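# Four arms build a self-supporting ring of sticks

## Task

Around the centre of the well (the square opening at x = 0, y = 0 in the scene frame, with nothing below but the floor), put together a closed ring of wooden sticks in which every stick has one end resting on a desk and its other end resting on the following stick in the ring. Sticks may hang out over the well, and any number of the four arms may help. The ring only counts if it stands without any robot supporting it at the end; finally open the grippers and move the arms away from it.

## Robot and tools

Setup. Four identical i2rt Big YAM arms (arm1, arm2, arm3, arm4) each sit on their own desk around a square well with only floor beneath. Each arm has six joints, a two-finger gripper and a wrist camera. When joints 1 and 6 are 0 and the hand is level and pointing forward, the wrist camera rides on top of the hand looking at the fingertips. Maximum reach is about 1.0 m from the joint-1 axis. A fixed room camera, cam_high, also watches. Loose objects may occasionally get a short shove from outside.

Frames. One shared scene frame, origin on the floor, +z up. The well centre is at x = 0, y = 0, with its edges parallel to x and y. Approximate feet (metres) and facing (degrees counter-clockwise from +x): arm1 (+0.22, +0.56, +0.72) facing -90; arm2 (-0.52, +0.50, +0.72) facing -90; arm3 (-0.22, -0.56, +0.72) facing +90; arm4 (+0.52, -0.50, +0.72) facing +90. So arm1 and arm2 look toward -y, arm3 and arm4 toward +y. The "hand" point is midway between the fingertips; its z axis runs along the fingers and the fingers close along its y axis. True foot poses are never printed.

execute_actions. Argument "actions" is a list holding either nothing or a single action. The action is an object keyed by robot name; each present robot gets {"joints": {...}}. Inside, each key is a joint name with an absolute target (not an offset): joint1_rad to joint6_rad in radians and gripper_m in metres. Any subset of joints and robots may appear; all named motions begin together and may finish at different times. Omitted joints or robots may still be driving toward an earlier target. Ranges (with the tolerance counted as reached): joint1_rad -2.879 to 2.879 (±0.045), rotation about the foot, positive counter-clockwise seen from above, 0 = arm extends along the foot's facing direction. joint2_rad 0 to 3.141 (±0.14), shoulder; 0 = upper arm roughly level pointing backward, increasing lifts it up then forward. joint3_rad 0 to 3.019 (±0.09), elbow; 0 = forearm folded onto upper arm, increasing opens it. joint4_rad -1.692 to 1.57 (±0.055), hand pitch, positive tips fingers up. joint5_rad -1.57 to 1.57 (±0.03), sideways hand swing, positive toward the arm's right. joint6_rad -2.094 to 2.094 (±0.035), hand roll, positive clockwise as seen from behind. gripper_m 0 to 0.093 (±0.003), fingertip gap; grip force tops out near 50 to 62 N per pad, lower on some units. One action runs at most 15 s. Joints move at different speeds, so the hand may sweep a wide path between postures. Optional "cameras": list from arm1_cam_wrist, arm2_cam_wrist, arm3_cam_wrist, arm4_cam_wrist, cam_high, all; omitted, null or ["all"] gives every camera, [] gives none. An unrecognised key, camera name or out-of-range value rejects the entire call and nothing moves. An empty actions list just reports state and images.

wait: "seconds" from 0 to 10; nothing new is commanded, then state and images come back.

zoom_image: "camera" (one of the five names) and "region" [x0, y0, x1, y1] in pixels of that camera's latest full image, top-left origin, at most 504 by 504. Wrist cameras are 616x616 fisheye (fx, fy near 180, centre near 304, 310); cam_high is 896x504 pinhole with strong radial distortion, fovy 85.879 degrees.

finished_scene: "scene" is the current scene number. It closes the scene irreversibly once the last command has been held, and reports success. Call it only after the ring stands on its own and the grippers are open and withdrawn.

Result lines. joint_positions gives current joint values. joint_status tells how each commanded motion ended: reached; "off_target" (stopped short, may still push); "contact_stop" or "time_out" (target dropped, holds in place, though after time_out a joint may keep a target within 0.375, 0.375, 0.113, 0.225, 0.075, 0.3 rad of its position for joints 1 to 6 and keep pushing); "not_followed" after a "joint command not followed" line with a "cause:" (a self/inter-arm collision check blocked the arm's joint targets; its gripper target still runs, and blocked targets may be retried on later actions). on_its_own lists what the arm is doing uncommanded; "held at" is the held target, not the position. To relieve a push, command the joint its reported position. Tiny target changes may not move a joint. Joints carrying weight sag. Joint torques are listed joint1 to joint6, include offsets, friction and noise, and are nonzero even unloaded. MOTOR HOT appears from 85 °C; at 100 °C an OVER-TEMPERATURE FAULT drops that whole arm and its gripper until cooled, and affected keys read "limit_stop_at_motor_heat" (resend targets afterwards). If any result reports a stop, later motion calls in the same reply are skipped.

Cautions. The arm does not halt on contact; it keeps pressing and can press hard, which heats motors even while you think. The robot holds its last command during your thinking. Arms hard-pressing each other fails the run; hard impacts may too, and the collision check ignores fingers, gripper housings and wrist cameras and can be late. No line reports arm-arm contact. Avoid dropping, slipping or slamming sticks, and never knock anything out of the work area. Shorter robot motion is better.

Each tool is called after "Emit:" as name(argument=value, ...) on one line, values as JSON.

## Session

Emit:
execute_actions(actions=[], cameras=["cam_high"])

Scene clock: 0.00 s.
Joint torques (N m, as the arm reports them, + toward a larger angle): no reading
arm1.joint_positions: joint1_rad=+0.399 joint2_rad=+0.465 joint3_rad=+1.415 joint4_rad=-1.492 joint5_rad=+0.237 joint6_rad=+0.451 gripper_m=+0.094
arm1.joint_status: not commanded
arm1.hand: x=+0.2383 y=+0.4163 z=+1.3420 quat_wxyz=(-0.425, -0.660, -0.559, +0.267) (m; scene frame)
arm2.joint_positions: joint1_rad=+0.483 joint2_rad=+0.556 joint3_rad=+1.412 joint4_rad=-1.363 joint5_rad=+0.137 joint6_rad=-0.247 gripper_m=+0.095
arm2.joint_status: not commanded
arm2.hand: x=-0.4310 y=+0.3117 z=+1.3236 quat_wxyz=(-0.363, -0.361, -0.784, +0.349) (m; scene frame)
arm3.joint_positions: joint1_rad=-0.148 joint2_rad=+0.574 joint3_rad=+1.363 joint4_rad=-1.432 joint5_rad=-0.052 joint6_rad=+0.039 gripper_m=+0.094
arm3.joint_status: not commanded
arm3.hand: x=-0.1871 y=-0.3558 z=+1.3161 quat_wxyz=(-0.323, +0.566, -0.692, -0.310) (m; scene frame)
arm4.joint_positions: joint1_rad=-0.420 joint2_rad=+0.619 joint3_rad=+1.455 joint4_rad=-1.460 joint5_rad=+0.052 joint6_rad=-0.425 gripper_m=+0.095
arm4.joint_status: not commanded
arm4.hand: x=+0.6156 y=-0.3148 z=+1.3301 quat_wxyz=(-0.435, +0.618, -0.640, -0.138) (m; scene frame)
pictures: cam_high
Images, in order (width x height): cam_high 896x504.

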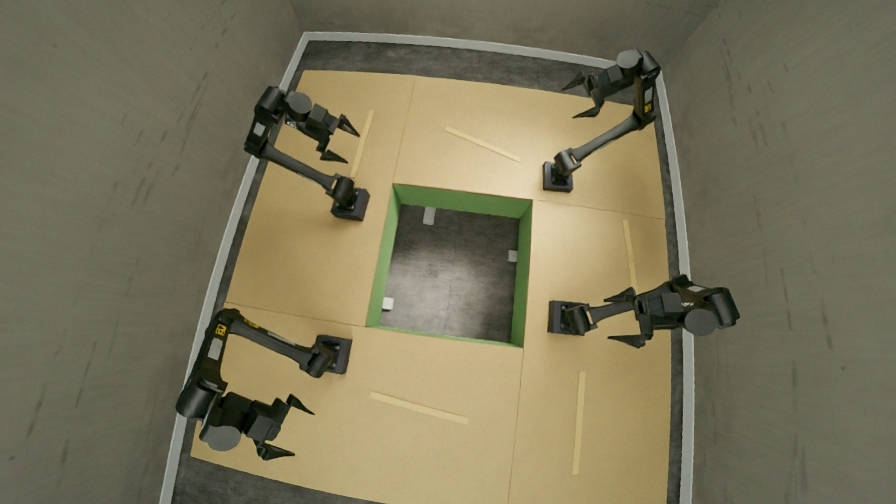

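Emit:
execute_actions(actions=[{"arm1":{"joints":{"joint1_rad":1.796,"joint2_rad":1.81,"joint3_rad":1.135,"joint4_rad":-1.035,"joint5_rad":0,"joint6_rad":0.27}},"arm2":{"joints":{"joint1_rad":-0.36,"joint2_rad":1.68,"joint3_rad":1.055,"joint4_rad":-1.08,"joint5_rad":0,"joint6_rad":0.0}},"arm3":{"joints":{"joint1_rad":1.775,"joint2_rad":1.545,"joint3_rad":0.865,"joint4_rad":-1.035,"joint5_rad":0,"joint6_rad":0.19}},"arm4":{"joints":{"joint1_rad":-0.424,"joint2_rad":1.723,"joint3_rad":1.1,"joint4_rad":-1.1,"joint5_rad":0,"joint6_rad":-0.28}}}])

Scene clock: 17.27 s.
Joint torques (N m, as the arm reports them, + toward a larger angle): arm1=[ -2.25 -13.32   5.79   0.04  -0.03  -0.08] | arm2=[ -0.48 -13.77   8.23   0.79   0.02   0.07] | arm3=[ 1.   -9.09  8.21  0.86 -0.01  0.08] | arm4=[ -1.57 -15.97   7.1    0.38  -0.23   0.15]
arm1.joint_positions: joint1_rad=+1.803 joint2_rad=+1.808 joint3_rad=+1.130 joint4_rad=-1.044 joint5_rad=-0.001 joint6_rad=+0.277 gripper_m=+0.094
arm1.joint_status: all done
arm1.hand: x=+0.6406 y=+0.6684 z=+0.7927 quat_wxyz=(+0.074, -0.013, -0.997, +0.022) (m; scene frame)
arm2.joint_positions: joint1_rad=-0.366 joint2_rad=+1.679 joint3_rad=+1.055 joint4_rad=-1.089 joint5_rad=-0.001 joint6_rad=-0.012 gripper_m=+0.095
arm2.joint_status: all done
arm2.hand: x=-0.6451 y=+0.1145 z=+0.8005 quat_wxyz=(+0.048, -0.804, -0.591, -0.055) (m; scene frame)
arm3.joint_positions: joint1_rad=+1.775 joint2_rad=+1.527 joint3_rad=+0.864 joint4_rad=-1.040 joint5_rad=+0.001 joint6_rad=+0.179 gripper_m=+0.094
arm3.joint_status: all done
arm3.hand: x=-0.5541 y=-0.6162 z=+0.8323 quat_wxyz=(-0.012, +0.998, -0.006, +0.065) (m; scene frame)
arm4.joint_positions: joint1_rad=-0.420 joint2_rad=+1.708 joint3_rad=+1.105 joint4_rad=-1.109 joint5_rad=+0.004 joint6_rad=-0.293 gripper_m=+0.095
arm4.joint_status: all done
arm4.hand: x=+0.6974 y=-0.1181 z=+0.8208 quat_wxyz=(+0.063, +0.655, -0.753, +0.031) (m; scene frame)
pictures: arm1_cam_wrist, arm2_cam_wrist, arm3_cam_wrist, arm4_cam_wrist, cam_high
Images, in order (width x height): arm1_cam_wrist 616x616, arm2_cam_wrist 616x616, arm3_cam_wrist 616x616, arm4_cam_wrist 616x616, cam_high 896x504.

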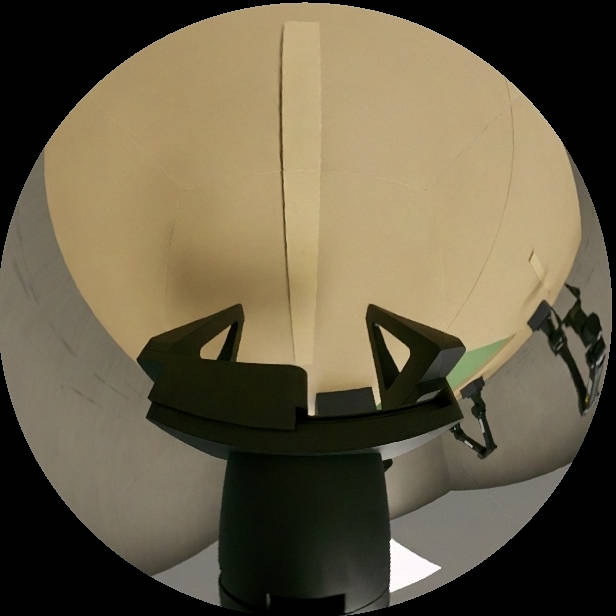

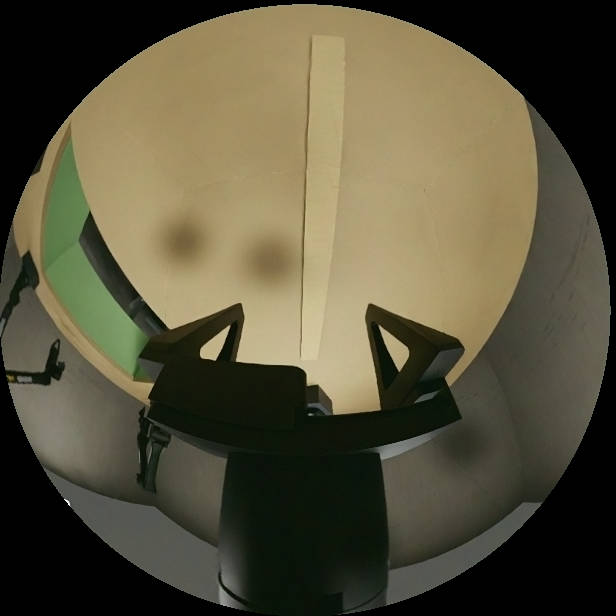

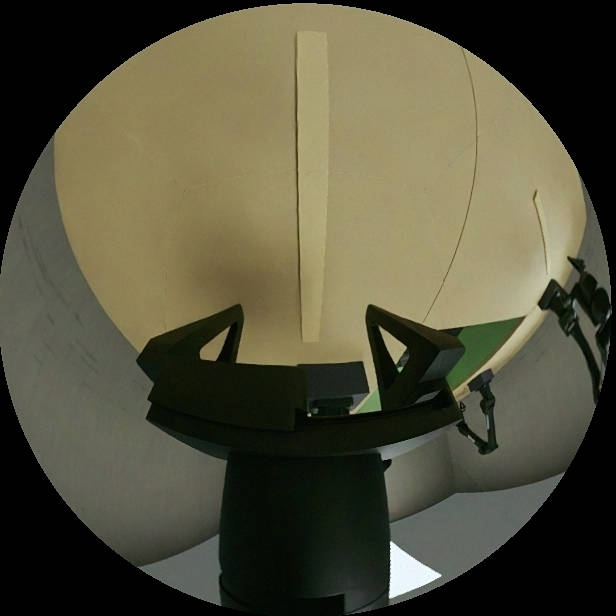

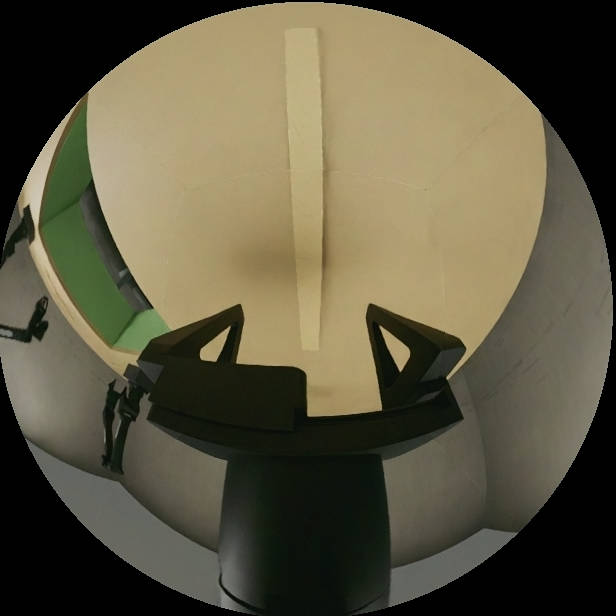

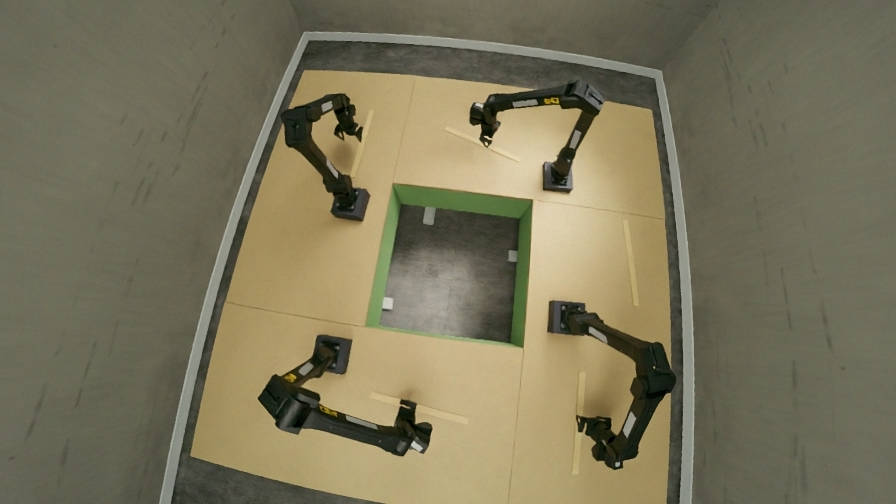

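Emit:
execute_actions(actions=[{"arm1":{"joints":{"joint2_rad":1.915,"joint3_rad":1.08,"joint4_rad":-0.91}},"arm2":{"joints":{"joint1_rad":-0.39,"joint2_rad":1.814,"joint3_rad":0.995,"joint4_rad":-0.922,"joint6_rad":0.04}},"arm3":{"joints":{"joint1_rad":1.755,"joint2_rad":1.75,"joint3_rad":0.794,"joint4_rad":-0.8}},"arm4":{"joints":{"joint1_rad":-0.44,"joint2_rad":1.875,"joint3_rad":1.043,"joint4_rad":-0.93,"joint6_rad":-0.335}}}])

Scene clock: 27.50 s.
Joint torques (N m, as the arm reports them, + toward a larger angle): arm1=[ -2.5  -13.37   4.58   0.34   0.04  -0.1 ] | arm2=[ -1.46 -15.17   6.86   0.83   0.08   0.07] | arm3=[  0.51 -10.76   5.69   0.79  -0.01   0.07] | arm4=[ -1.61 -17.89   5.79   0.3   -0.23  -0.09]
arm1.joint_positions: joint1_rad=+1.801 joint2_rad=+1.913 joint3_rad=+1.078 joint4_rad=-0.927 joint5_rad=-0.002 joint6_rad=+0.276 gripper_m=+0.094
arm1.joint_status: all done
arm1.hand: x=+0.6261 y=+0.6637 z=+0.7326 quat_wxyz=(+0.093, -0.014, -0.995, +0.026) (m; scene frame)
arm2.joint_positions: joint1_rad=-0.385 joint2_rad=+1.821 joint3_rad=+0.994 joint4_rad=-0.933 joint5_rad=-0.003 joint6_rad=+0.028 gripper_m=+0.095
arm2.joint_status: all done
arm2.hand: x=-0.6494 y=+0.1283 z=+0.7254 quat_wxyz=(+0.062, -0.819, -0.565, -0.074) (m; scene frame)
arm3.joint_positions: joint1_rad=+1.764 joint2_rad=+1.746 joint3_rad=+0.795 joint4_rad=-0.812 joint5_rad=+0.001 joint6_rad=+0.179 gripper_m=+0.094
arm3.joint_status: all done
arm3.hand: x=-0.5425 y=-0.6105 z=+0.7384 quat_wxyz=(-0.017, +0.995, -0.012, +0.095) (m; scene frame)
arm4.joint_positions: joint1_rad=-0.436 joint2_rad=+1.869 joint3_rad=+1.048 joint4_rad=-0.939 joint5_rad=+0.004 joint6_rad=-0.322 gripper_m=+0.095
arm4.joint_status: all done
arm4.hand: x=+0.6998 y=-0.1291 z=+0.7360 quat_wxyz=(+0.086, +0.658, -0.747, +0.039) (m; scene frame)
pictures: arm1_cam_wrist, arm2_cam_wrist, arm3_cam_wrist, arm4_cam_wrist, cam_high
Images, in order (width x height): arm1_cam_wrist 616x616, arm2_cam_wrist 616x616, arm3_cam_wrist 616x616, arm4_cam_wrist 616x616, cam_high 896x504.

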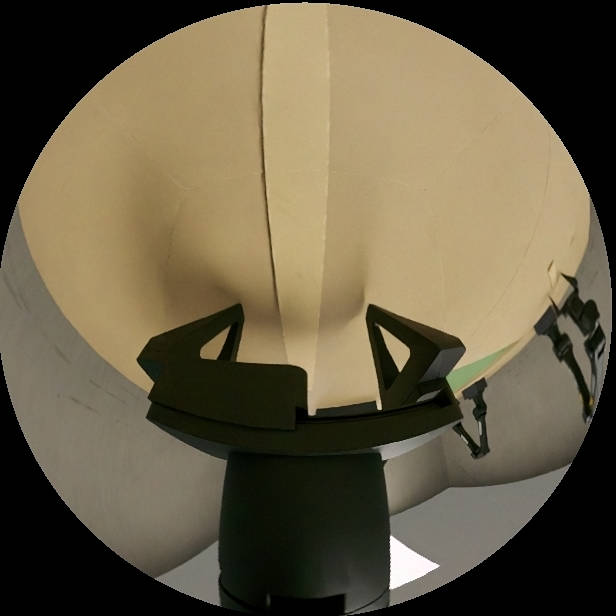

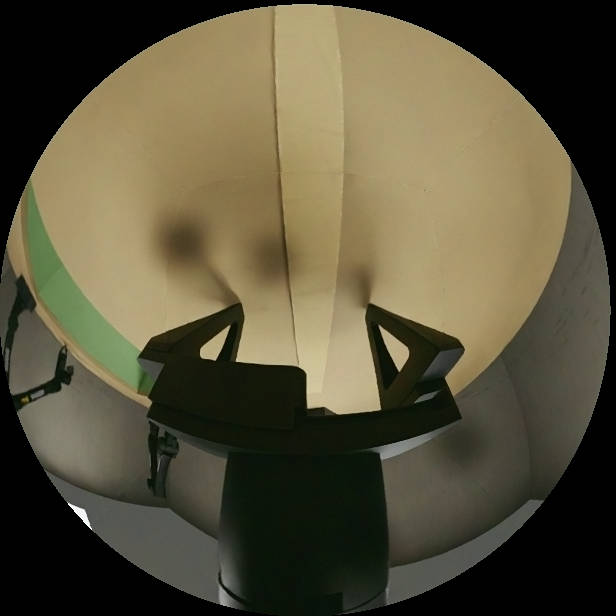

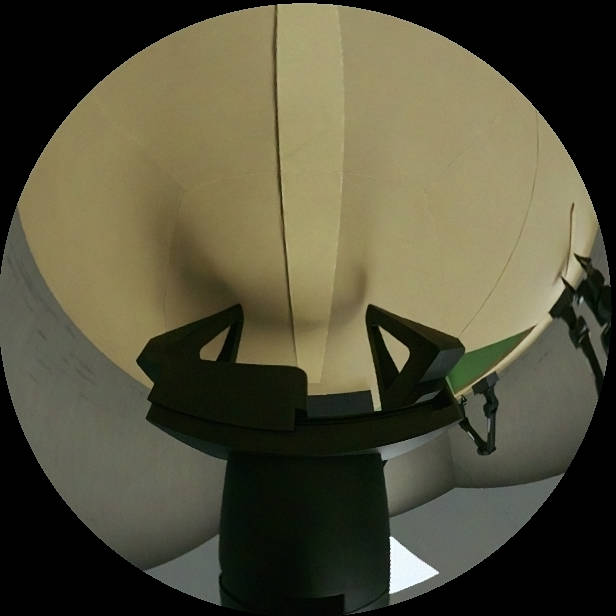

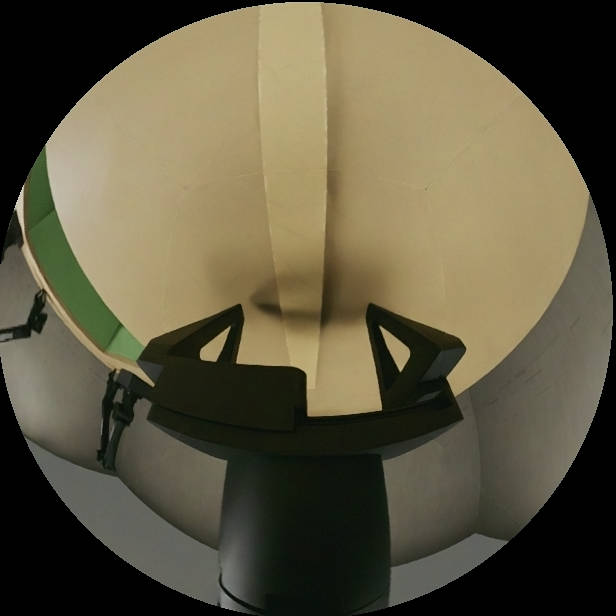

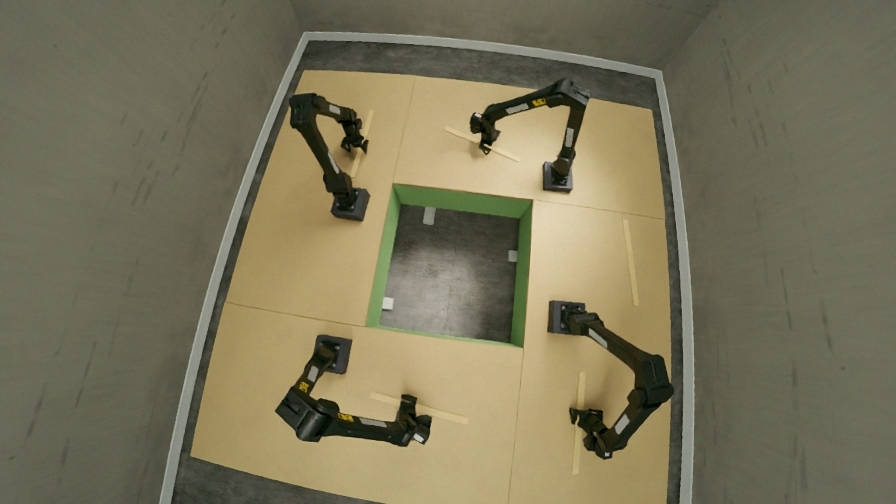

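Emit:
execute_actions(actions=[{"arm1":{"joints":{"joint3_rad":1.065,"gripper_m":0.015}},"arm2":{"joints":{"gripper_m":0.015}},"arm3":{"joints":{"joint2_rad":1.765,"joint3_rad":0.785,"gripper_m":0.015}},"arm4":{"joints":{"joint3_rad":1.03,"gripper_m":0.015}}}], cameras=[])

Emit:
execute_actions(actions=[{"arm1":{"joints":{"joint2_rad":1.45,"joint3_rad":1.1,"joint4_rad":-1.22}},"arm2":{"joints":{"joint2_rad":1.6,"joint3_rad":1.02,"joint4_rad":-0.97}},"arm3":{"joints":{"joint2_rad":1.45,"joint3_rad":1.1,"joint4_rad":-1.22}},"arm4":{"joints":{"joint2_rad":1.62,"joint3_rad":1.05,"joint4_rad":-1.0}}}])

Scene clock: 33.80 s.
Joint torques (N m, as the arm reports them, + toward a larger angle): arm1=[ -2.21 -13.31   4.2    0.35   0.04  -0.08] | arm2=[ -1.42 -15.15   6.87   0.77   0.07   0.05] | arm3=[ 0.61 -9.92  5.09  0.87  0.    0.09] | arm4=[ -1.53 -17.98   5.26   0.33  -0.18  -0.08]
arm1.joint_positions: joint1_rad=+1.801 joint2_rad=+1.913 joint3_rad=+1.068 joint4_rad=-0.927 joint5_rad=-0.001 joint6_rad=+0.275 gripper_m=+0.027
arm1.joint_status: gripper_m off_target (ended at +0.027, target +0.015); the others done
arm1.hand: x=+0.6217 y=+0.6623 z=+0.7306 quat_wxyz=(+0.097, -0.014, -0.995, +0.028) (m; scene frame)
arm2.joint_positions: joint1_rad=-0.385 joint2_rad=+1.821 joint3_rad=+0.994 joint4_rad=-0.933 joint5_rad=-0.002 joint6_rad=+0.029 gripper_m=+0.028
arm2.joint_status: gripper_m off_target (ended at +0.027, target +0.015)
arm2.hand: x=-0.6495 y=+0.1283 z=+0.7254 quat_wxyz=(+0.062, -0.819, -0.565, -0.073) (m; scene frame)
arm3.joint_positions: joint1_rad=+1.764 joint2_rad=+1.746 joint3_rad=+0.795 joint4_rad=-0.812 joint5_rad=+0.000 joint6_rad=+0.180 gripper_m=+0.015
arm3.joint_status: all done
arm3.hand: x=-0.5425 y=-0.6106 z=+0.7384 quat_wxyz=(-0.017, +0.995, -0.012, +0.095) (m; scene frame)
arm4.joint_positions: joint1_rad=-0.436 joint2_rad=+1.869 joint3_rad=+1.041 joint4_rad=-0.939 joint5_rad=+0.003 joint6_rad=-0.323 gripper_m=+0.027
arm4.joint_status: gripper_m off_target (ended at +0.027, target +0.015); the others done
arm4.hand: x=+0.6980 y=-0.1322 z=+0.7345 quat_wxyz=(+0.089, +0.658, -0.746, +0.039) (m; scene frame)
pictures: none
No camera images: the call's "cameras" was empty. Leave "cameras" out to get every camera's image.

Scene clock: 35.07 s.
Joint torques (N m, as the arm reports them, + toward a larger angle): arm1=[-1.58 -8.93  8.84 -0.6   0.02 -0.07] | arm2=[ -1.21 -12.04  11.12   0.27   0.06   0.05] | arm3=[ 0.72 -8.68 10.29  0.46 -0.01  0.06] | arm4=[ -1.52 -14.57   8.65  -0.01  -0.18  -0.08]
arm1.joint_positions: joint1_rad=+1.801 joint2_rad=+1.437 joint3_rad=+1.068 joint4_rad=-1.204 joint5_rad=-0.001 joint6_rad=+0.275 gripper_m=+0.027
arm1.joint_status: all done
arm1.hand: x=+0.5997 y=+0.6576 z=+0.9239 quat_wxyz=(+0.002, -0.013, -1.000, +0.002) (m; scene frame)
arm2.joint_positions: joint1_rad=-0.385 joint2_rad=+1.587 joint3_rad=+0.994 joint4_rad=-0.960 joint5_rad=-0.002 joint6_rad=+0.029 gripper_m=+0.028
arm2.joint_status: all done
arm2.hand: x=-0.6559 y=+0.1058 z=+0.8160 quat_wxyz=(+0.001, -0.823, -0.568, +0.010) (m; scene frame)
arm3.joint_positions: joint1_rad=+1.764 joint2_rad=+1.424 joint3_rad=+1.098 joint4_rad=-1.207 joint5_rad=+0.000 joint6_rad=+0.180 gripper_m=+0.015
arm3.joint_status: all done
arm3.hand: x=-0.6169 y=-0.6224 z=+0.9465 quat_wxyz=(+0.003, +1.000, -0.012, -0.019) (m; scene frame)
arm4.joint_positions: joint1_rad=-0.436 joint2_rad=+1.601 joint3_rad=+1.041 joint4_rad=-0.992 joint5_rad=+0.003 joint6_rad=-0.323 gripper_m=+0.027
arm4.joint_status: all done
arm4.hand: x=+0.7071 y=-0.1133 z=+0.8428 quat_wxyz=(-0.009, +0.661, -0.750, -0.002) (m; scene frame)
pictures: arm1_cam_wrist, arm2_cam_wrist, arm3_cam_wrist, arm4_cam_wrist, cam_high
Images, in order (width x height): arm1_cam_wrist 616x616, arm2_cam_wrist 616x616, arm3_cam_wrist 616x616, arm4_cam_wrist 616x616, cam_high 896x504.

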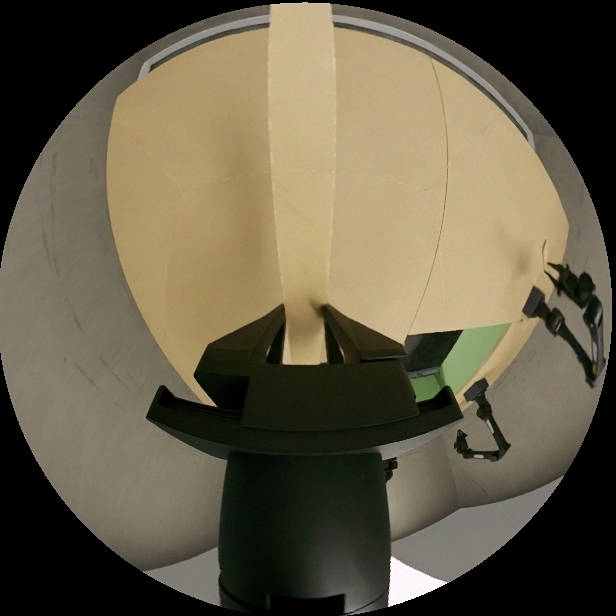

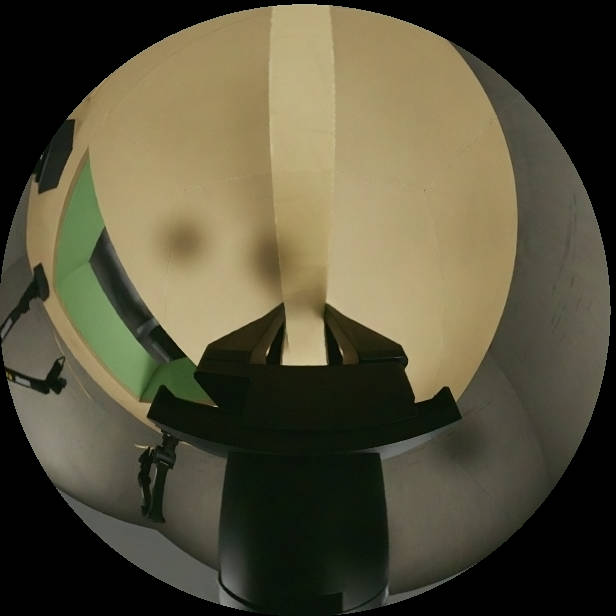

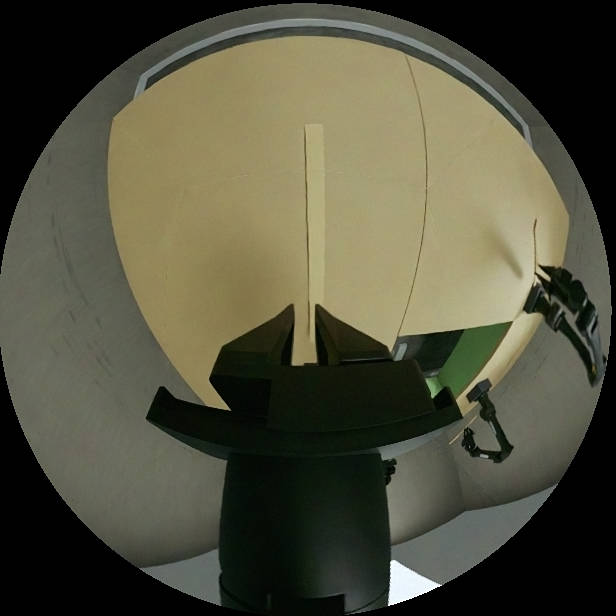

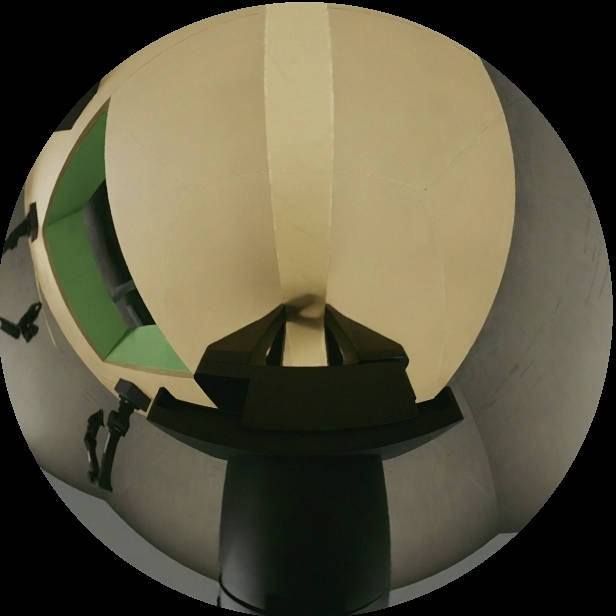

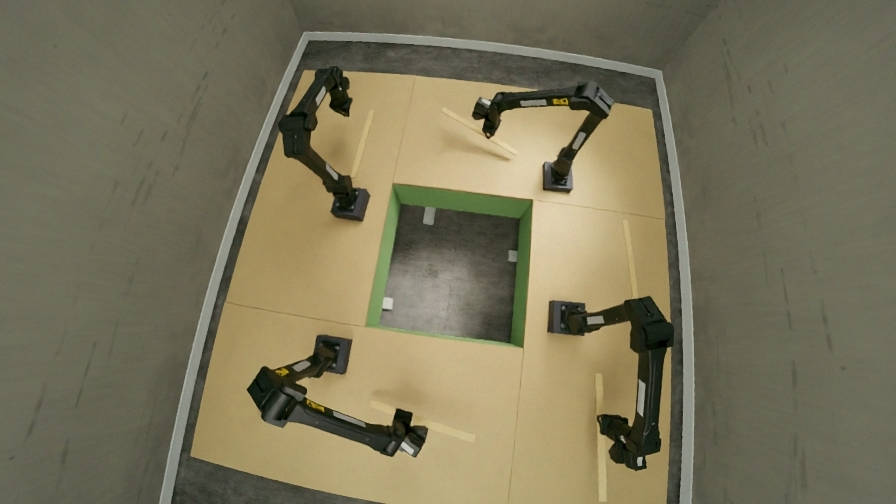

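Emit:
execute_actions(actions=[{"arm1":{"joints":{"joint1_rad":1.2,"joint6_rad":-1.3}},"arm3":{"joints":{"joint1_rad":1.745,"joint2_rad":1.768,"joint3_rad":0.805,"joint4_rad":-0.785,"gripper_m":0.09}}}], cameras=["arm3_cam_wrist"])

Scene clock: 42.63 s.
Joint torques (N m, as the arm reports them, + toward a larger angle): arm1=[-1.6  -8.86  8.94 -0.6  -0.22 -0.12] | arm2=[ -1.3  -12.23  11.1    0.27   0.07   0.04] | arm3=[  0.67 -11.2    6.32   1.37   0.3    0.12] | arm4=[ -1.46 -14.63   8.66  -0.03  -0.19  -0.09]
arm1.joint_positions: joint1_rad=+1.193 joint2_rad=+1.438 joint3_rad=+1.068 joint4_rad=-1.204 joint5_rad=+0.001 joint6_rad=-1.291 gripper_m=+0.027
arm1.joint_status: all done
arm1.hand: x=+0.5864 y=+0.4215 z=+0.9247 quat_wxyz=(+0.003, +0.450, -0.893, +0.001) (m; scene frame)
arm2.joint_positions: joint1_rad=-0.385 joint2_rad=+1.587 joint3_rad=+0.994 joint4_rad=-0.960 joint5_rad=-0.002 joint6_rad=+0.029 gripper_m=+0.028
arm2.joint_status: not commanded
arm2.hand: x=-0.6559 y=+0.1058 z=+0.8160 quat_wxyz=(+0.001, -0.823, -0.568, +0.010) (m; scene frame)
arm3.joint_positions: joint1_rad=+1.751 joint2_rad=+1.763 joint3_rad=+0.798 joint4_rad=-0.810 joint5_rad=-0.006 joint6_rad=+0.178 gripper_m=+0.090
arm3.joint_status: all done
arm3.hand: x=-0.5417 y=-0.6071 z=+0.7336 quat_wxyz=(-0.014, +0.995, -0.018, +0.101) (m; scene frame)
arm4.joint_positions: joint1_rad=-0.436 joint2_rad=+1.601 joint3_rad=+1.041 joint4_rad=-0.992 joint5_rad=+0.003 joint6_rad=-0.323 gripper_m=+0.027
arm4.joint_status: not commanded
arm4.hand: x=+0.7071 y=-0.1133 z=+0.8428 quat_wxyz=(-0.009, +0.661, -0.750, -0.002) (m; scene frame)
pictures: arm3_cam_wrist
Images, in order (width x height): arm3_cam_wrist 616x616.

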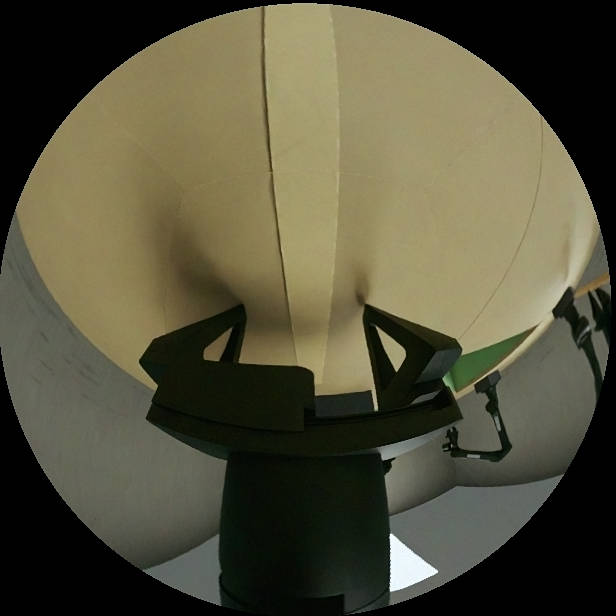

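Emit:
execute_actions(actions=[{"arm3":{"joints":{"joint2_rad":1.78,"joint4_rad":-0.8,"gripper_m":0.015}}}], cameras=[])

Emit:
execute_actions(actions=[{"arm3":{"joints":{"joint2_rad":1.42,"joint3_rad":1.0,"joint4_rad":-1.15}},"arm1":{"joints":{"joint1_rad":-0.525,"joint6_rad":-0.5}},"arm2":{"joints":{"joint1_rad":-0.65}},"arm4":{"joints":{"joint1_rad":-0.55}}}], cameras=["cam_high","arm3_cam_wrist"])

Scene clock: 48.73 s.
Joint torques (N m, as the arm reports them, + toward a larger angle): arm1=[-1.09 -8.82  8.98 -0.66 -0.22 -0.12] | arm2=[ -1.31 -12.25  11.1    0.32   0.07   0.06] | arm3=[  0.69 -10.08   6.25   0.83   0.16   0.06] | arm4=[ -1.35 -14.58   8.67  -0.01  -0.17  -0.08]
arm1.joint_positions: joint1_rad=+1.193 joint2_rad=+1.438 joint3_rad=+1.068 joint4_rad=-1.204 joint5_rad=+0.001 joint6_rad=-1.292 gripper_m=+0.027
arm1.joint_status: not commanded
arm1.hand: x=+0.5864 y=+0.4215 z=+0.9247 quat_wxyz=(+0.003, +0.450, -0.893, +0.001) (m; scene frame)
arm2.joint_positions: joint1_rad=-0.385 joint2_rad=+1.587 joint3_rad=+0.994 joint4_rad=-0.960 joint5_rad=-0.002 joint6_rad=+0.029 gripper_m=+0.028
arm2.joint_status: not commanded
arm2.hand: x=-0.6559 y=+0.1058 z=+0.8160 quat_wxyz=(+0.001, -0.823, -0.568, +0.010) (m; scene frame)
arm3.joint_positions: joint1_rad=+1.751 joint2_rad=+1.763 joint3_rad=+0.798 joint4_rad=-0.810 joint5_rad=-0.003 joint6_rad=+0.180 gripper_m=+0.027
arm3.joint_status: gripper_m off_target (ended at +0.027, target +0.015); the others done
arm3.hand: x=-0.5420 y=-0.6066 z=+0.7336 quat_wxyz=(-0.015, +0.995, -0.019, +0.101) (m; scene frame)
arm4.joint_positions: joint1_rad=-0.436 joint2_rad=+1.601 joint3_rad=+1.041 joint4_rad=-0.992 joint5_rad=+0.003 joint6_rad=-0.323 gripper_m=+0.027
arm4.joint_status: not commanded
arm4.hand: x=+0.7071 y=-0.1133 z=+0.8428 quat_wxyz=(-0.009, +0.661, -0.750, -0.002) (m; scene frame)
pictures: none
No camera images: the call's "cameras" was empty. Leave "cameras" out to get every camera's image.

Scene clock: 50.63 s.
Joint torques (N m, as the arm reports them, + toward a larger angle): arm1=[-1.09 -9.23  8.91 -0.69 -0.19  0.06] | arm2=[ -0.17 -12.01  11.16   0.26   0.03   0.02] | arm3=[ 0.59 -8.06 10.83  0.45  0.14  0.06] | arm4=[ -0.68 -14.54   8.74   0.    -0.14  -0.08]
arm1.joint_positions: joint1_rad=-0.531 joint2_rad=+1.444 joint3_rad=+1.068 joint4_rad=-1.204 joint5_rad=+0.002 joint6_rad=-0.508 gripper_m=+0.027
arm1.joint_status: all done
arm1.hand: x=+0.0233 y=+0.2171 z=+0.9245 quat_wxyz=(+0.001, -0.708, -0.706, -0.001) (m; scene frame)
arm2.joint_positions: joint1_rad=-0.657 joint2_rad=+1.587 joint3_rad=+0.994 joint4_rad=-0.960 joint5_rad=+0.000 joint6_rad=+0.030 gripper_m=+0.028
arm2.joint_status: all done
arm2.hand: x=-0.7568 y=+0.1570 z=+0.8177 quat_wxyz=(+0.002, -0.892, -0.451, +0.012) (m; scene frame)
arm3.joint_positions: joint1_rad=+1.751 joint2_rad=+1.397 joint3_rad=+0.987 joint4_rad=-1.138 joint5_rad=-0.003 joint6_rad=+0.180 gripper_m=+0.027
arm3.joint_status: all done
arm3.hand: x=-0.5919 y=-0.6139 z=+0.9164 quat_wxyz=(+0.003, +1.000, -0.019, -0.011) (m; scene frame)
arm4.joint_positions: joint1_rad=-0.555 joint2_rad=+1.601 joint3_rad=+1.041 joint4_rad=-0.992 joint5_rad=+0.002 joint6_rad=-0.324 gripper_m=+0.027
arm4.joint_status: all done
arm4.hand: x=+0.7517 y=-0.1383 z=+0.8428 quat_wxyz=(-0.009, +0.616, -0.788, -0.002) (m; scene frame)
pictures: arm3_cam_wrist, cam_high
Images, in order (width x height): arm3_cam_wrist 616x616, cam_high 896x504.

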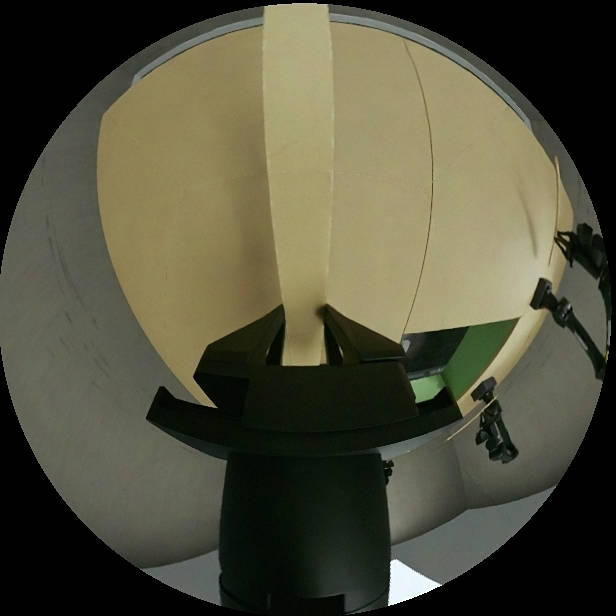

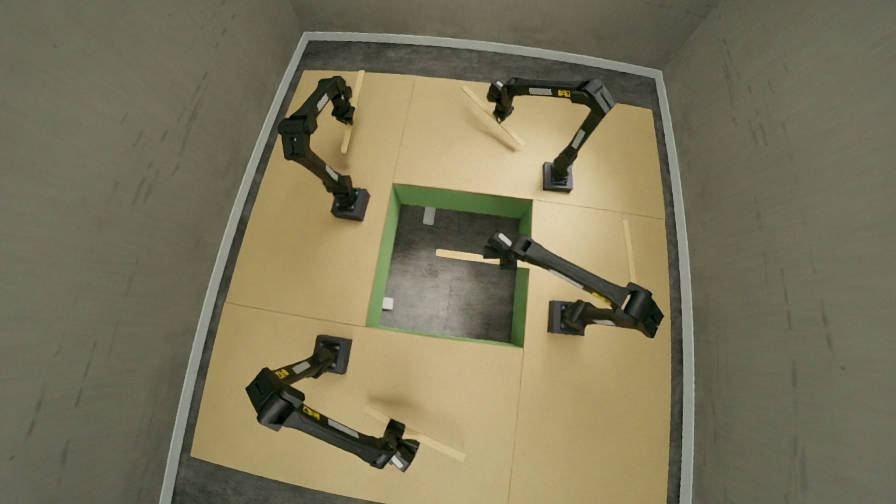

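Emit:
execute_actions(actions=[{"arm1":{"joints":{"joint2_rad":1.563,"joint3_rad":0.847,"joint4_rad":-0.845}},"arm3":{"joints":{"joint1_rad":1.2,"joint6_rad":-1.3}}}], cameras=[])

Emit:
execute_actions(actions=[{"arm1":{"joints":{"joint2_rad":1.63,"joint3_rad":0.79,"joint4_rad":-0.72}},"arm3":{"joints":{"joint1_rad":-0.47,"joint6_rad":-0.49}}}], cameras=[])

Emit:
execute_actions(actions=[{"arm3":{"joints":{"joint2_rad":1.55,"joint3_rad":0.87,"joint4_rad":-0.88}},"arm2":{"joints":{"joint1_rad":-0.1,"joint6_rad":-1.5}},"arm4":{"joints":{"joint1_rad":-0.1,"joint6_rad":-1.5}}}], cameras=["cam_high"])

Scene clock: 77.87 s.
Joint torques (N m, as the arm reports them, + toward a larger angle): arm1=[ -1.5  -10.78   6.68   0.68  -0.16   0.03] | arm2=[ -0.25 -11.81  11.12   0.26   0.03   0.03] | arm3=[ 1.35 -7.91 10.74  0.38 -0.09 -0.21] | arm4=[ -0.74 -14.4    8.65  -0.07  -0.15  -0.06]
arm1.joint_positions: joint1_rad=-0.531 joint2_rad=+1.575 joint3_rad=+0.825 joint4_rad=-0.865 joint5_rad=+0.002 joint6_rad=-0.508 gripper_m=+0.027
arm1.joint_status: all done
arm1.hand: x=+0.0400 y=+0.2465 z=+0.7985 quat_wxyz=(+0.006, -0.708, -0.706, -0.019) (m; scene frame)
arm2.joint_positions: joint1_rad=-0.657 joint2_rad=+1.587 joint3_rad=+0.994 joint4_rad=-0.960 joint5_rad=+0.000 joint6_rad=+0.030 gripper_m=+0.028
arm2.joint_status: not commanded
arm2.hand: x=-0.7568 y=+0.1570 z=+0.8177 quat_wxyz=(+0.002, -0.892, -0.451, +0.012) (m; scene frame)
arm3.joint_positions: joint1_rad=+1.198 joint2_rad=+1.397 joint3_rad=+0.987 joint4_rad=-1.138 joint5_rad=-0.001 joint6_rad=-1.288 gripper_m=+0.027
arm3.joint_status: all done
arm3.hand: x=-0.5642 y=-0.4087 z=+0.9165 quat_wxyz=(-0.008, +0.905, +0.425, -0.008) (m; scene frame)
arm4.joint_positions: joint1_rad=-0.555 joint2_rad=+1.601 joint3_rad=+1.041 joint4_rad=-0.992 joint5_rad=+0.002 joint6_rad=-0.324 gripper_m=+0.027
arm4.joint_status: not commanded
arm4.hand: x=+0.7517 y=-0.1383 z=+0.8428 quat_wxyz=(-0.009, +0.616, -0.788, -0.002) (m; scene frame)
pictures: none
No camera images: the call's "cameras" was empty. Leave "cameras" out to get every camera's image.

Scene clock: 79.73 s.
Joint torques (N m, as the arm reports them, + toward a larger angle): arm1=[-1.42 -9.73  5.13  0.92 -0.18  0.07] | arm2=[ -0.46 -11.91  11.16   0.27   0.03   0.03] | arm3=[ 1.21 -8.46 10.88  0.46 -0.05  0.05] | arm4=[ -0.94 -14.59   8.65   0.    -0.14  -0.08]
arm1.joint_positions: joint1_rad=-0.531 joint2_rad=+1.626 joint3_rad=+0.785 joint4_rad=-0.741 joint5_rad=+0.002 joint6_rad=-0.508 gripper_m=+0.027
arm1.joint_status: all done
arm1.hand: x=+0.0389 y=+0.2445 z=+0.7698 quat_wxyz=(+0.001, -0.709, -0.706, -0.003) (m; scene frame)
arm2.joint_positions: joint1_rad=-0.657 joint2_rad=+1.587 joint3_rad=+0.994 joint4_rad=-0.960 joint5_rad=+0.000 joint6_rad=+0.030 gripper_m=+0.028
arm2.joint_status: not commanded
arm2.hand: x=-0.7568 y=+0.1570 z=+0.8177 quat_wxyz=(+0.002, -0.892, -0.451, +0.012) (m; scene frame)
arm3.joint_positions: joint1_rad=-0.471 joint2_rad=+1.401 joint3_rad=+0.987 joint4_rad=-1.138 joint5_rad=+0.000 joint6_rad=-0.501 gripper_m=+0.027
arm3.joint_status: all done
arm3.hand: x=-0.0319 y=-0.2296 z=+0.9147 quat_wxyz=(-0.008, +0.704, -0.710, -0.003) (m; scene frame)
arm4.joint_positions: joint1_rad=-0.555 joint2_rad=+1.601 joint3_rad=+1.041 joint4_rad=-0.992 joint5_rad=+0.002 joint6_rad=-0.324 gripper_m=+0.027
arm4.joint_status: not commanded
arm4.hand: x=+0.7517 y=-0.1383 z=+0.8428 quat_wxyz=(-0.009, +0.616, -0.788, -0.002) (m; scene frame)
pictures: none
No camera images: the call's "cameras" was empty. Leave "cameras" out to get every camera's image.

Scene clock: 81.87 s.
Joint torques (N m, as the arm reports them, + toward a larger angle): arm1=[-1.25 -9.47  5.17  0.89 -0.18  0.09] | arm2=[ -1.6  -11.94  10.99   0.2   -0.08  -0.21] | arm3=[  1.42 -10.8    8.93   1.38  -0.05   0.05] | arm4=[ -1.56 -14.37   8.56  -0.14  -0.18  -0.09]
arm1.joint_positions: joint1_rad=-0.531 joint2_rad=+1.626 joint3_rad=+0.785 joint4_rad=-0.741 joint5_rad=+0.002 joint6_rad=-0.508 gripper_m=+0.027
arm1.joint_status: not commanded
arm1.hand: x=+0.0389 y=+0.2445 z=+0.7698 quat_wxyz=(+0.001, -0.709, -0.706, -0.003) (m; scene frame)
arm2.joint_positions: joint1_rad=-0.093 joint2_rad=+1.587 joint3_rad=+0.994 joint4_rad=-0.960 joint5_rad=+0.000 joint6_rad=-1.487 gripper_m=+0.027
arm2.joint_status: all done
arm2.hand: x=-0.5369 y=+0.0831 z=+0.8142 quat_wxyz=(+0.007, -0.062, -0.998, +0.005) (m; scene frame)
arm3.joint_positions: joint1_rad=-0.471 joint2_rad=+1.556 joint3_rad=+0.859 joint4_rad=-0.894 joint5_rad=+0.000 joint6_rad=-0.501 gripper_m=+0.027
arm3.joint_status: all done
arm3.hand: x=-0.0353 y=-0.2356 z=+0.8184 quat_wxyz=(+0.010, +0.704, -0.710, +0.002) (m; scene frame)
arm4.joint_positions: joint1_rad=-0.095 joint2_rad=+1.601 joint3_rad=+1.041 joint4_rad=-0.992 joint5_rad=+0.001 joint6_rad=-1.487 gripper_m=+0.027
arm4.joint_status: all done
arm4.hand: x=+0.5667 y=-0.0730 z=+0.8428 quat_wxyz=(-0.010, +0.995, -0.095, +0.001) (m; scene frame)
pictures: cam_high
Images, in order (width x height): cam_high 896x504.

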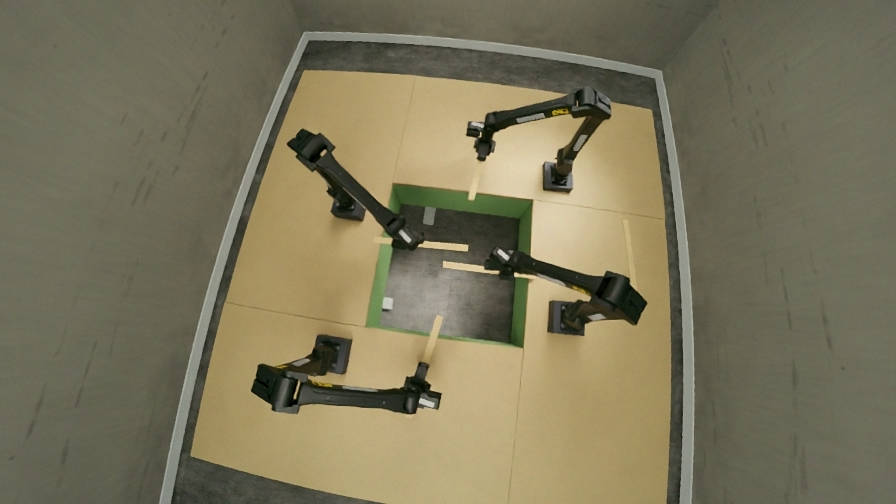

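Emit:
execute_actions(actions=[{"arm3":{"joints":{"joint2_rad":1.605,"joint3_rad":0.765,"joint4_rad":-0.71}},"arm2":{"joints":{"joint1_rad":0.61,"joint6_rad":-0.92,"joint2_rad":1.55,"joint4_rad":-1.0}},"arm4":{"joints":{"joint1_rad":0.625,"joint6_rad":-0.95}}}], cameras=[])

Emit:
execute_actions(actions=[{"arm2":{"joints":{"joint2_rad":1.755,"joint3_rad":1.24,"joint4_rad":-1.05}},"arm4":{"joints":{"joint2_rad":1.75,"joint3_rad":1.226,"joint4_rad":-1.04}}}], cameras=["cam_high"])

Emit:
zoom_image(camera="cam_high", region=[360,170,550,350])

Scene clock: 92.00 s.
Joint torques (N m, as the arm reports them, + toward a larger angle): arm1=[-0.98 -9.51  4.99  0.89 -0.16  0.01] | arm2=[ -1.26 -14.04  11.04   0.05  -0.08   0.01] | arm3=[ 1.05 -8.81  7.51  1.48 -0.06  0.09] | arm4=[ -1.46 -14.57   8.67   0.11  -0.27   0.19]
arm1.joint_positions: joint1_rad=-0.531 joint2_rad=+1.626 joint3_rad=+0.785 joint4_rad=-0.741 joint5_rad=+0.002 joint6_rad=-0.508 gripper_m=+0.027
arm1.joint_status: not commanded
arm1.hand: x=+0.0389 y=+0.2445 z=+0.7698 quat_wxyz=(+0.001, -0.709, -0.706, -0.003) (m; scene frame)
arm2.joint_positions: joint1_rad=+0.614 joint2_rad=+1.563 joint3_rad=+0.994 joint4_rad=-0.988 joint5_rad=+0.001 joint6_rad=-0.933 gripper_m=+0.027
arm2.joint_status: all done
arm2.hand: x=-0.2653 y=+0.1753 z=+0.8205 quat_wxyz=(+0.003, +0.014, -1.000, +0.002) (m; scene frame)
arm3.joint_positions: joint1_rad=-0.470 joint2_rad=+1.589 joint3_rad=+0.761 joint4_rad=-0.725 joint5_rad=+0.000 joint6_rad=-0.502 gripper_m=+0.027
arm3.joint_status: all done
arm3.hand: x=-0.0418 y=-0.2460 z=+0.7799 quat_wxyz=(-0.009, +0.705, -0.709, -0.003) (m; scene frame)
arm4.joint_positions: joint1_rad=+0.628 joint2_rad=+1.601 joint3_rad=+1.041 joint4_rad=-0.996 joint5_rad=+0.004 joint6_rad=-0.967 gripper_m=+0.027
arm4.joint_status: all done
arm4.hand: x=+0.2736 y=-0.1493 z=+0.8428 quat_wxyz=(-0.007, +1.000, +0.006, -0.003) (m; scene frame)
pictures: none
No camera images: the call's "cameras" was empty. Leave "cameras" out to get every camera's image.

Scene clock: 92.93 s.
Joint torques (N m, as the arm reports them, + toward a larger angle): arm1=[ -2.2  -10.18   5.19   0.81  -0.05   0.08] | arm2=[ -0.89 -15.63  13.12   0.39  -0.22   0.05] | arm3=[ 1.16 -9.32  7.54  1.46 -0.08  0.08] | arm4=[ -1.36 -17.95  11.17  -0.06  -0.28   0.13]
arm1.joint_positions: joint1_rad=-0.521 joint2_rad=+1.626 joint3_rad=+0.784 joint4_rad=-0.741 joint5_rad=-0.002 joint6_rad=-0.509 gripper_m=+0.027
arm1.joint_status: not commanded
arm1.hand: x=+0.0428 y=+0.2425 z=+0.7697 quat_wxyz=(-0.001, -0.705, -0.710, -0.004) (m; scene frame)
arm2.joint_positions: joint1_rad=+0.610 joint2_rad=+1.758 joint3_rad=+1.193 joint4_rad=-1.048 joint5_rad=+0.004 joint6_rad=-0.932 gripper_m=+0.027
arm2.joint_status: all done
arm2.hand: x=-0.2307 y=+0.1275 z=+0.8015 quat_wxyz=(+0.021, +0.012, -1.000, -0.019) (m; scene frame)
arm3.joint_positions: joint1_rad=-0.470 joint2_rad=+1.589 joint3_rad=+0.761 joint4_rad=-0.725 joint5_rad=+0.000 joint6_rad=-0.501 gripper_m=+0.027
arm3.joint_status: not commanded
arm3.hand: x=-0.0418 y=-0.2460 z=+0.7799 quat_wxyz=(-0.009, +0.705, -0.709, -0.003) (m; scene frame)
arm4.joint_positions: joint1_rad=+0.628 joint2_rad=+1.741 joint3_rad=+1.182 joint4_rad=-1.034 joint5_rad=+0.004 joint6_rad=-0.962 gripper_m=+0.027
arm4.joint_status: all done
arm4.hand: x=+0.2490 y=-0.1144 z=+0.8281 quat_wxyz=(+0.008, +1.000, +0.003, +0.008) (m; scene frame)
pictures: cam_high
Images, in order (width x height): cam_high 896x504.

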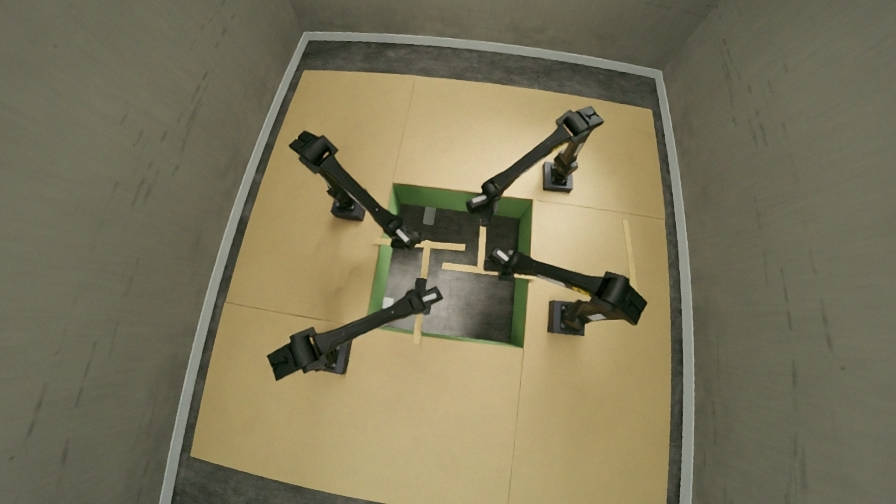

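Region (360, 170, 550, 350) of cam_high's 896x504 image, scaled by 2.653, with more detail than that image has; it fills the top 477 rows of this view, and the rest is white.

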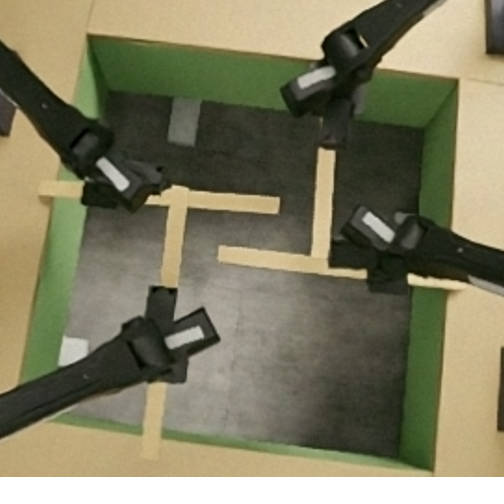

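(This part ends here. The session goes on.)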